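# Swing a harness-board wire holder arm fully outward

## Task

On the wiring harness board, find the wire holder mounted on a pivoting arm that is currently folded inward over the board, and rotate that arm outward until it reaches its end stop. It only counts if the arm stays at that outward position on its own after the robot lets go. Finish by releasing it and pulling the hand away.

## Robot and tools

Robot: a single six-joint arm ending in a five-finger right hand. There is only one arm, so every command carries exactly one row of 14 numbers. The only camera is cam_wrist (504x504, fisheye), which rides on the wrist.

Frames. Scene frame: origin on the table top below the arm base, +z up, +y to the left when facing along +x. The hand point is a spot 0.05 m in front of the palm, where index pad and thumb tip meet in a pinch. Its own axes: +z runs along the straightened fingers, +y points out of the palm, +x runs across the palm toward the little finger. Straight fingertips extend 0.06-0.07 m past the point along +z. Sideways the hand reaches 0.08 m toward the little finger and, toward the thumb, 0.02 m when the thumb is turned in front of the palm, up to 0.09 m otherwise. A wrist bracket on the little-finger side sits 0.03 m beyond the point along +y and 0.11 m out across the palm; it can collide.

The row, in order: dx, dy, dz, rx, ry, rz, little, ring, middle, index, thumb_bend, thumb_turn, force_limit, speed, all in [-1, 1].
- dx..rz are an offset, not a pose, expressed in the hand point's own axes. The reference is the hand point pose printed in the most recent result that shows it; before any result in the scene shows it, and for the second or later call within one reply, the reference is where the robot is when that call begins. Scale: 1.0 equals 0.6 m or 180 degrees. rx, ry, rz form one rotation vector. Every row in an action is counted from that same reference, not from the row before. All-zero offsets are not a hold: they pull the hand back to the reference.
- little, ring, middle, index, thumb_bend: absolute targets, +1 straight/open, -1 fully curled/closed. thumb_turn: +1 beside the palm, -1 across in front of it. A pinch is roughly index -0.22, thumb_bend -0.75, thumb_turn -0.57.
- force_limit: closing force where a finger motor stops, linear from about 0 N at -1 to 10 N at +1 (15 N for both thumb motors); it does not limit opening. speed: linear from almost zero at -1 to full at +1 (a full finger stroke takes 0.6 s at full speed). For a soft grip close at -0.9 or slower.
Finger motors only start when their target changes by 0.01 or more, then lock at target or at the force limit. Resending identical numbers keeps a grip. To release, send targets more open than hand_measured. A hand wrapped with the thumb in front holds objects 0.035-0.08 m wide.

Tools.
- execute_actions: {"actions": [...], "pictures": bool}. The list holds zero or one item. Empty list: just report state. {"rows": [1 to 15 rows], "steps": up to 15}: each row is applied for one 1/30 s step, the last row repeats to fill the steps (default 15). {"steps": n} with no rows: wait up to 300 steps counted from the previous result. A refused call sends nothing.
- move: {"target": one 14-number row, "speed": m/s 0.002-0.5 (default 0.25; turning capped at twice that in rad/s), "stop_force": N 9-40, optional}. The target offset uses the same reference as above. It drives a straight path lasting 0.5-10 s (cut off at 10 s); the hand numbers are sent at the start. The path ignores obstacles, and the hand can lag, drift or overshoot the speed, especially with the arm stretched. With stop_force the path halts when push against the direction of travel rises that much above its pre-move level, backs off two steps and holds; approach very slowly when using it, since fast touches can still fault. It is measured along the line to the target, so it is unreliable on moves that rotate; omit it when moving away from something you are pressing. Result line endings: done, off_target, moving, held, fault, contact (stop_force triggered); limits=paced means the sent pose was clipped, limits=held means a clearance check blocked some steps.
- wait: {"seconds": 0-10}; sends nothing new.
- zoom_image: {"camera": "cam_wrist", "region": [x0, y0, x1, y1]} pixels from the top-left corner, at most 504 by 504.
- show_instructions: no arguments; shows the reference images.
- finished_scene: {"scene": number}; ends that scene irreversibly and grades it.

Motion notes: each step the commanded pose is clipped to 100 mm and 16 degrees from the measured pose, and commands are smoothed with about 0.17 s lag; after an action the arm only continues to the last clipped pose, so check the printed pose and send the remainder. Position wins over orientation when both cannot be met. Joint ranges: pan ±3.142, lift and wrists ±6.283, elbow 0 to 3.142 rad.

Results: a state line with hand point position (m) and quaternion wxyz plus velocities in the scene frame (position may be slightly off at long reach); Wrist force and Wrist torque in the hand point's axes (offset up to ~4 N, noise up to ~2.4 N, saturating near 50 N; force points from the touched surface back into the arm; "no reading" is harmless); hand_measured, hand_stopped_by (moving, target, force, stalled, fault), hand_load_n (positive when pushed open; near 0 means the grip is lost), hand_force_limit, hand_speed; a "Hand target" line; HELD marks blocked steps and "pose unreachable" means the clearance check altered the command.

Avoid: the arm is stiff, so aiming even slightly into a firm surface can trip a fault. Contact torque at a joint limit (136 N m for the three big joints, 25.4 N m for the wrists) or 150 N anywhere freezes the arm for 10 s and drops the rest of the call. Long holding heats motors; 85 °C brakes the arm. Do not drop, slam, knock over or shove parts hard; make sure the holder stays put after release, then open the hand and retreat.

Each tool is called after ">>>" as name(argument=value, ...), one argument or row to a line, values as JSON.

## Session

>>> execute_actions(
  actions=[],
)

Scene clock: 0.00 s of 5600.00 s.
end_effector_position=(+0.6779, -0.0687, +0.2794) hand_measured=(+1.000, +1.000, +1.000, +1.000, +1.000, +1.000) hand_load_n=(+0.0, +0.0, +0.0, +0.0, +0.0, +0.0) hand_stopped_by=(target, target, target, target, target, target) hand_force_limit=0.00 hand_speed=-0.80 end_effector_quat_wxyz=(+0.012, +0.657, -0.620, +0.429) end_effector_velocity=(-0.000, -0.000, -0.000) end_effector_angular_velocity=(-0.000, +0.000, +0.000)
Joint positions: [-0.224 -0.756  1.324  0.136  2.225 -3.648]
Joint velocities: [-0.  0. -0.  0. -0. -0.]
Wrist force (N, on the end effector, along its own x y z axes, offset not removed): no reading
Wrist torque (N m, same axes, about the end effector's origin, offset not removed): no reading
Hand target: +0.678, -0.069, +0.279; +0.012, +0.657, -0.620, +0.429

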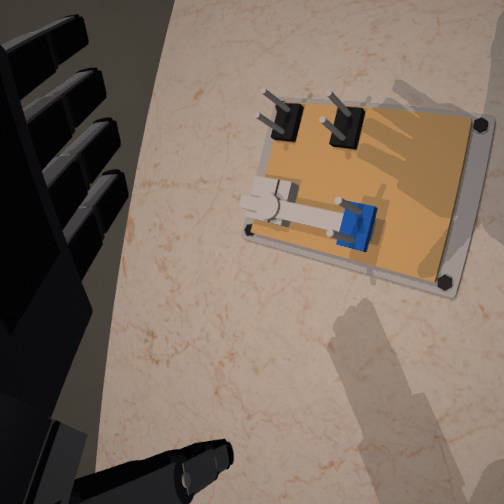

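>>> zoom_image(
  camera="cam_wrist",
  region=[225, 150, 393, 318],
)

>>> zoom_image(
  camera="cam_wrist",
  region=[230, 60, 398, 228],
)

>>> zoom_image(
  camera="cam_wrist",
  region=[0, 0, 252, 252],
)

Region (225, 150, 393, 318) of cam_wrist's 504x504 image, scaled by 3.000, with more detail than that image has.

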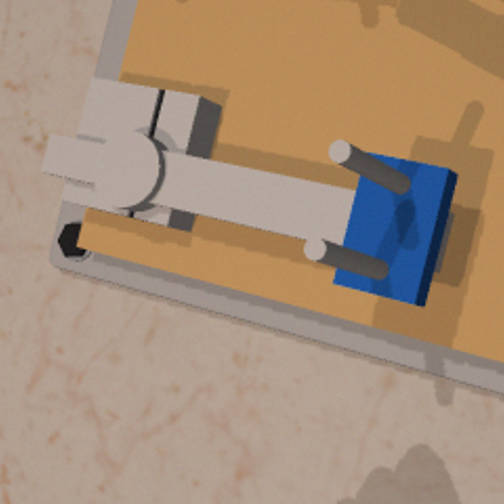

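Region (230, 60, 398, 228) of cam_wrist's 504x504 image, scaled by 3.000, with more detail than that image has.

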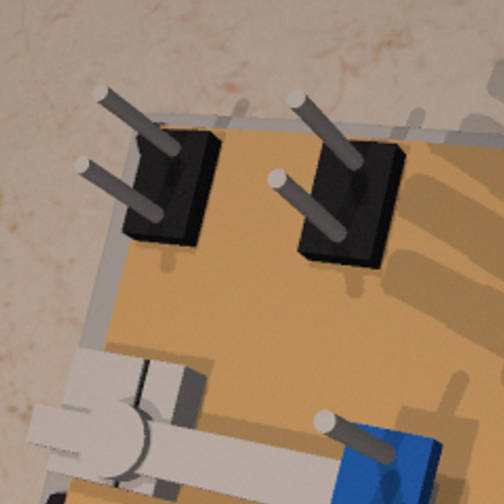

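Region (0, 0, 252, 252) of cam_wrist's 504x504 image, scaled by 2.000, with more detail than that image has.

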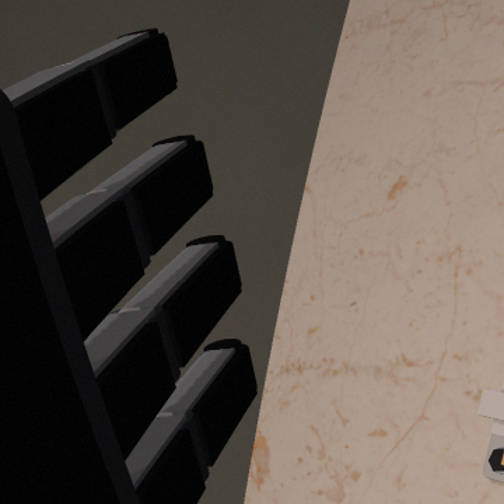

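>>> move(
  target=[-0.0883, -0.0015, 0.1037, -0.0322, -0.0839, -0.2302, 1, 1, 1, 1, 1, 1, 0, -0.8],
  speed=0.3,
)

Scene clock: 121.90 s of 5600.00 s.
end_effector_position=(+0.7199, -0.0598, +0.2099) hand_measured=(+1.000, +1.000, +1.000, +1.000, +1.000, +1.000) hand_load_n=(+0.0, +0.0, +0.0, +0.0, +0.0, +0.0) hand_stopped_by=(target, target, target, target, target, target) hand_force_limit=0.00 hand_speed=-0.80 end_effector_quat_wxyz=(+0.114, +0.881, -0.365, +0.279) end_effector_velocity=(+0.001, +0.000, -0.001) end_effector_angular_velocity=(-0.003, +0.014, +0.004)
Joint positions: [-0.214 -0.386  0.794  0.604  2.115 -4.194]
Joint velocities: [ 0.001  0.016 -0.029  0.026  0.003 -0.003]
Wrist force (N, on the end effector, along its own x y z axes, offset not removed): [-1.4 -0.1 3.5]
Wrist torque (N m, same axes, about the end effector's origin, offset not removed): [-0.39 0.19 -0.01]
Hand target: +0.720, -0.060, +0.210; +0.115, +0.881, -0.364, +0.279
Off the commanded pose: 0.000 m, 0 deg.
After step 90, 117.00 s passed at rest.
move: done

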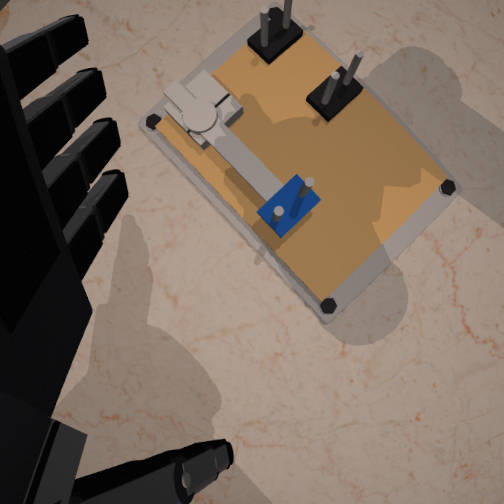

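>>> zoom_image(
  camera="cam_wrist",
  region=[135, 55, 275, 195],
)

>>> zoom_image(
  camera="cam_wrist",
  region=[230, 140, 370, 280],
)

>>> zoom_image(
  camera="cam_wrist",
  region=[240, 0, 380, 140],
)

Region (135, 55, 275, 195) of cam_wrist's 504x504 image, scaled by 3.600, with more detail than that image has.

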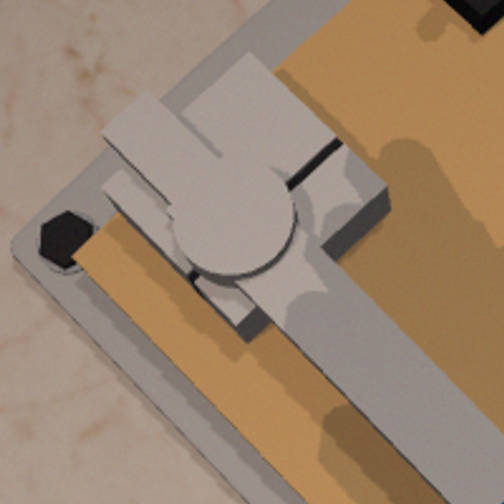

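Region (230, 140, 370, 280) of cam_wrist's 504x504 image, scaled by 3.600, with more detail than that image has.

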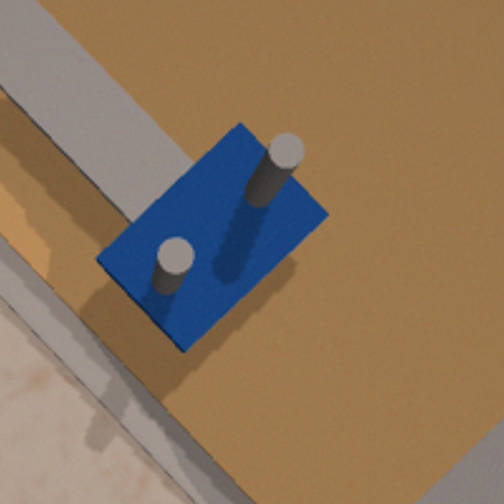

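Region (240, 0, 380, 140) of cam_wrist's 504x504 image, scaled by 3.600, with more detail than that image has.

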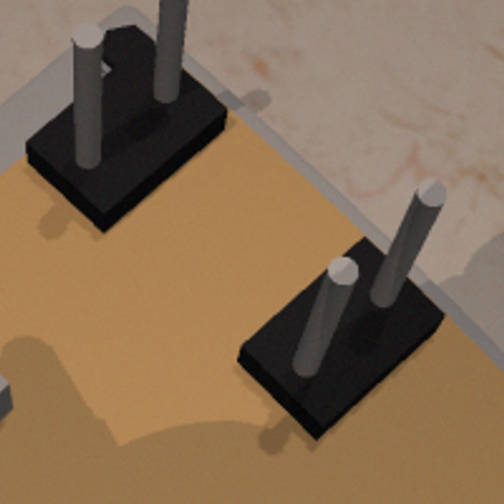

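>>> move(
  target=[-0.0142, 0.2012, 0.055, 0, 0.0611, 0, 1, 1, 1, 1, 1, 1, 0, -0.8],
  speed=0.2,
)

>>> move(
  target=[-0.0779, -0.0117, 0.0753, 0, 0, 0, 1, 1, 1, 1, 1, 1, 0, -0.8],
  speed=0.1,
  stop_force=10,
)

>>> move(
  target=[-0.0487, -0.0657, -0.0503, 0, 0, 0, 1, 1, 1, 1, 1, 1, 0, -0.8],
  speed=0.05,
  stop_force=10,
)

Scene clock: 200.77 s of 5600.00 s.
end_effector_position=(+0.6432, -0.1535, +0.1779) hand_measured=(+1.000, +1.000, +1.000, +1.000, +1.000, +1.000) hand_load_n=(+0.0, +0.0, +0.0, +0.0, +0.0, +0.0) hand_stopped_by=(target, target, target, target, target, target) hand_force_limit=0.00 hand_speed=-0.80 end_effector_quat_wxyz=(+0.149, +0.850, -0.352, +0.362) end_effector_velocity=(-0.001, -0.002, -0.001) end_effector_angular_velocity=(-0.004, -0.011, +0.007)
Joint positions: [-0.359 -0.632  1.402 -0.029  2.098 -4.428]
Joint velocities: [-0.005 -0.008  0.021 -0.03  -0.009 -0.013]
Wrist force (N, on the end effector, along its own x y z axes, offset not removed): [-2.2 1.1 4.2]
Wrist torque (N m, same axes, about the end effector's origin, offset not removed): [-0.19 0.31 -0.06]
Hand target: +0.643, -0.154, +0.178; +0.149, +0.850, -0.352, +0.362
Off the commanded pose: 0.000 m, 0 deg.
After step 90, 74.60 s passed at rest.
move: done

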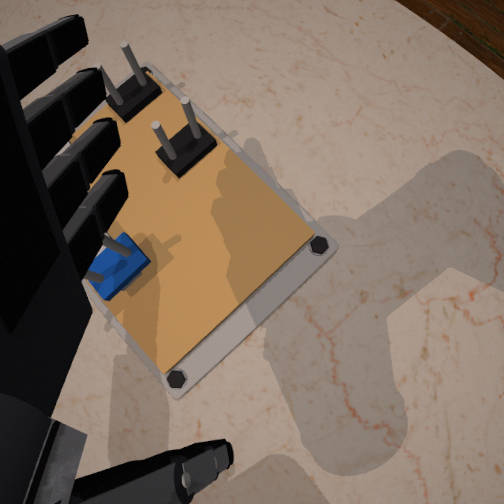

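Scene clock: 201.93 s of 5600.00 s.
end_effector_position=(+0.6482, -0.1484, +0.1132) hand_measured=(+1.000, +1.000, +1.000, +1.000, +1.000, +1.000) hand_load_n=(+0.0, +0.0, +0.0, +0.0, +0.0, +0.0) hand_stopped_by=(target, target, target, target, target, target) hand_force_limit=0.00 hand_speed=-0.80 end_effector_quat_wxyz=(+0.149, +0.850, -0.352, +0.362) end_effector_velocity=(+0.000, +0.000, -0.003) end_effector_angular_velocity=(+0.000, +0.000, -0.000)
Joint positions: [-0.369 -0.512  1.36  -0.111  2.091 -4.436]
Joint velocities: [-0.     0.005 -0.003 -0.002 -0.     0.   ]
Wrist force (N, on the end effector, along its own x y z axes, offset not removed): [-2.2 1.4 4.8]
Wrist torque (N m, same axes, about the end effector's origin, offset not removed): [-0.25 0.35 -0.03]
Hand target: +0.648, -0.148, +0.113; +0.149, +0.850, -0.352, +0.362
Off the commanded pose: 0.000 m, 0 deg.
move: done

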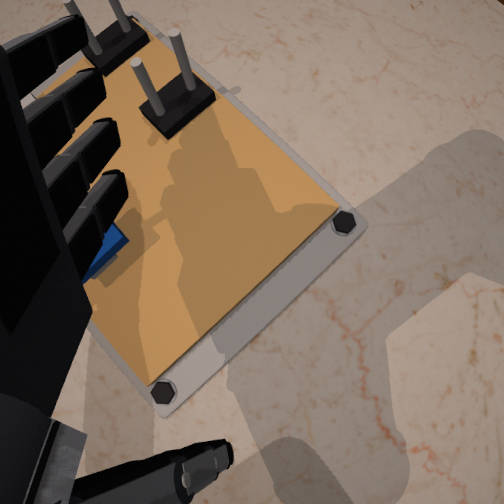

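Scene clock: 203.50 s of 5600.00 s.
end_effector_position=(+0.6464, -0.0911, +0.1133) hand_measured=(+1.000, +1.000, +1.000, +1.000, +1.000, +1.000) hand_load_n=(+0.0, +0.0, -0.5, -0.5, +0.0, +0.0) hand_stopped_by=(target, target, target, target, target, target) hand_force_limit=0.00 hand_speed=-0.80 end_effector_quat_wxyz=(+0.149, +0.850, -0.353, +0.362) end_effector_velocity=(+0.000, +0.003, +0.000) end_effector_angular_velocity=(-0.001, -0.001, +0.000)
Joint positions: [-0.271 -0.48   1.334 -0.075  2.162 -4.357]
Joint velocities: [ 0.005  0.002 -0.003  0.002  0.004  0.004]
Wrist force (N, on the end effector, along its own x y z axes, offset not removed): [-1.9 3.5 4.5]
Wrist torque (N m, same axes, about the end effector's origin, offset not removed): [-0.25 0.49 -0.04]
Hand target: +0.646, -0.091, +0.113; +0.149, +0.850, -0.353, +0.362
Off the commanded pose: 0.000 m, 0 deg.
move: done

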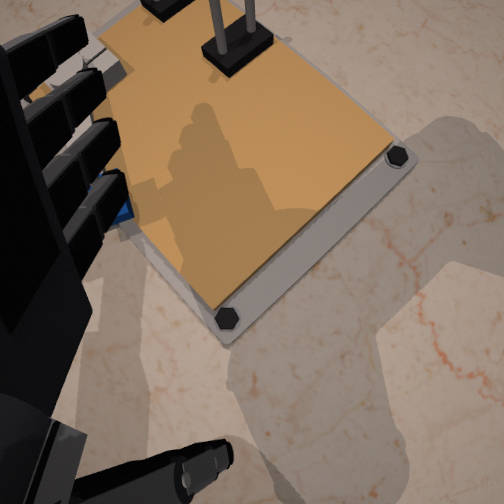

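>>> move(
  target=[0.0023, -0.1105, 0.0024, 0, 0, 0, 1, 1, 1, 1, 1, 1, 0, -0.8],
  speed=0.07,
  stop_force=10,
)

>>> move(
  target=[0.0255, -0.0475, 0.0263, 0, 0, 0, 1, 1, 1, 1, 1, 1, 0, -0.8],
  speed=0.05,
  stop_force=10,
)

>>> move(
  target=[0.0174, -0.0267, 0.018, 0, 0, 0, 1, 1, 1, 1, 1, 1, 0, -0.8],
  speed=0.012,
  stop_force=9,
)

Scene clock: 217.90 s of 5600.00 s.
end_effector_position=(+0.6945, -0.0458, +0.1134) hand_measured=(+1.000, +1.000, +1.000, +1.000, +1.000, +1.000) hand_load_n=(+0.0, +0.0, -0.5, -1.0, +0.0, +0.0) hand_stopped_by=(target, target, target, target, target, target) hand_force_limit=0.00 hand_speed=-0.80 end_effector_quat_wxyz=(+0.149, +0.850, -0.352, +0.362) end_effector_velocity=(+0.002, +0.001, -0.000) end_effector_angular_velocity=(+0.001, +0.000, -0.002)
Joint positions: [-0.189 -0.358  1.08   0.1    2.219 -4.285]
Joint velocities: [ 0.002  0.007 -0.013  0.01   0.003  0.005]
Wrist force (N, on the end effector, along its own x y z axes, offset not removed): [0.5 4.2 3.6]
Wrist torque (N m, same axes, about the end effector's origin, offset not removed): [-0.21 0.25 0.24]
Hand target: +0.695, -0.046, +0.113; +0.149, +0.850, -0.353, +0.362
Off the commanded pose: 0.000 m, 0 deg.
After step 90, 9.97 s passed at rest.
move: done

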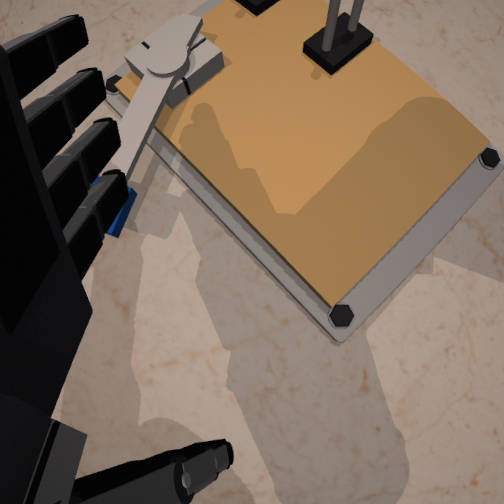

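Scene clock: 219.07 s of 5600.00 s.
end_effector_position=(+0.7298, -0.0412, +0.1135) hand_measured=(+1.000, +1.000, +1.000, +1.000, +1.000, +1.000) hand_load_n=(+0.0, +0.0, +0.0, -1.0, +0.0, +0.0) hand_stopped_by=(target, target, target, target, target, target) hand_force_limit=0.00 hand_speed=-0.80 end_effector_quat_wxyz=(+0.149, +0.850, -0.352, +0.362) end_effector_velocity=(+0.003, +0.000, -0.000) end_effector_angular_velocity=(+0.001, -0.000, -0.002)
Joint positions: [-0.18  -0.276  0.891  0.21   2.225 -4.276]
Joint velocities: [ 0.001  0.008 -0.018  0.011  0.001  0.003]
Wrist force (N, on the end effector, along its own x y z axes, offset not removed): [-2.0 2.6 3.2]
Wrist torque (N m, same axes, about the end effector's origin, offset not removed): [-0.21 0.25 0.05]
Hand target: +0.730, -0.041, +0.113; +0.149, +0.850, -0.352, +0.362
Off the commanded pose: 0.000 m, 0 deg.
move: done

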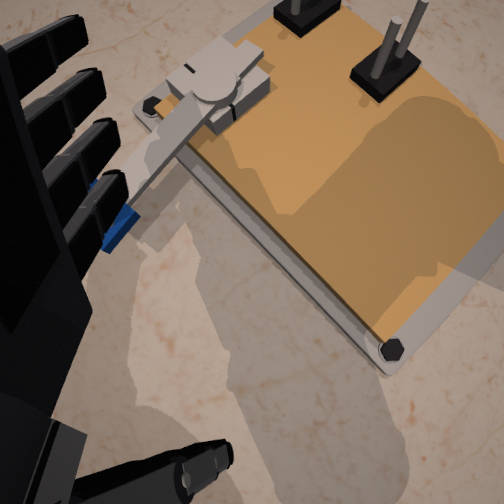

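Scene clock: 220.87 s of 5600.00 s.
end_effector_position=(+0.7464, -0.0407, +0.1135) hand_measured=(+1.000, +1.000, +1.000, +0.998, +1.000, +1.000) hand_load_n=(+0.0, +0.0, +0.0, -9.5, +0.0, +0.0) hand_stopped_by=(target, target, target, target, target, target) hand_force_limit=0.00 hand_speed=-0.80 end_effector_quat_wxyz=(+0.149, +0.850, -0.352, +0.362) end_effector_velocity=(-0.003, +0.000, +0.000) end_effector_angular_velocity=(-0.000, -0.001, +0.000)
Joint positions: [-0.178 -0.231  0.791  0.267  2.226 -4.275]
Joint velocities: [ 0.    -0.011  0.023 -0.014 -0.    -0.001]
Wrist force (N, on the end effector, along its own x y z axes, offset not removed): [-4.2 17.1 6.1]
Wrist torque (N m, same axes, about the end effector's origin, offset not removed): [-0.89 0.40 -0.12]
Hand target: +0.746, -0.041, +0.114; +0.149, +0.850, -0.352, +0.362
Off the commanded pose: 0.005 m, 0 deg.
move: contact

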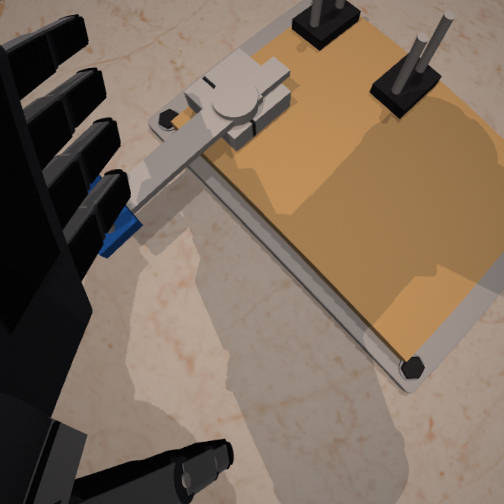

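>>> move(
  target=[0.11, 0.1, -0.21, 0, 0, 0, 1, 1, 1, 1, 1, 1, 0, -0.8],
  speed=0.2,
)

Scene clock: 227.03 s of 5600.00 s.
end_effector_position=(+0.6724, -0.0517, +0.2481) hand_measured=(+1.000, +1.000, +1.000, +1.000, +1.000, +1.000) hand_load_n=(+0.0, +0.0, +0.0, +0.0, +0.0, +0.0) hand_stopped_by=(target, target, target, target, target, target) hand_force_limit=0.00 hand_speed=-0.80 end_effector_quat_wxyz=(+0.149, +0.850, -0.352, +0.362) end_effector_velocity=(-0.001, -0.000, +0.003) end_effector_angular_velocity=(-0.000, -0.003, +0.001)
Joint positions: [-0.159 -0.607  1.204  0.241  2.239 -4.257]
Joint velocities: [ 0.    -0.007  0.007 -0.004 -0.001 -0.001]
Wrist force (N, on the end effector, along its own x y z axes, offset not removed): [-1.5 0.8 4.8]
Wrist torque (N m, same axes, about the end effector's origin, offset not removed): [-0.33 0.20 0.00]
Hand target: +0.672, -0.052, +0.248; +0.149, +0.850, -0.352, +0.362
Off the commanded pose: 0.000 m, 0 deg.
After step 90, 1.77 s passed at rest.
move: done

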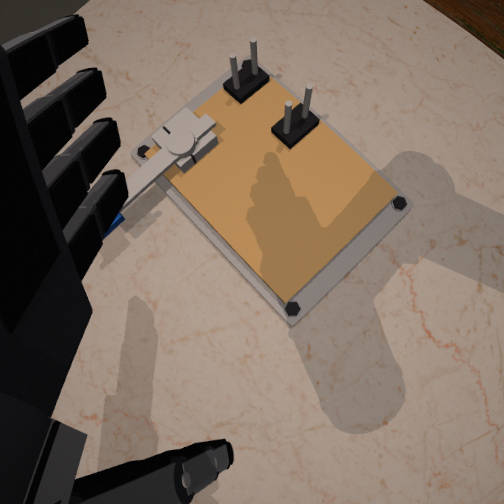

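>>> zoom_image(
  camera="cam_wrist",
  region=[95, 90, 245, 240],
)

Region (95, 90, 245, 240) of cam_wrist's 504x504 image, scaled by 3.360, with more detail than that image has.

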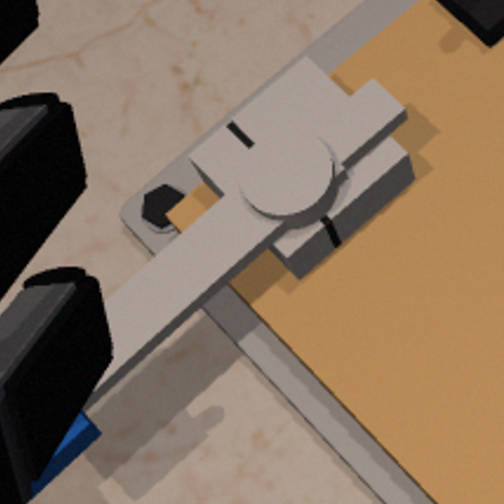

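The arm now sits 90° out against its stop, and the hand is clear of it.

>>> finished_scene(
  scene=2,
)

The scene is finished: the task was done.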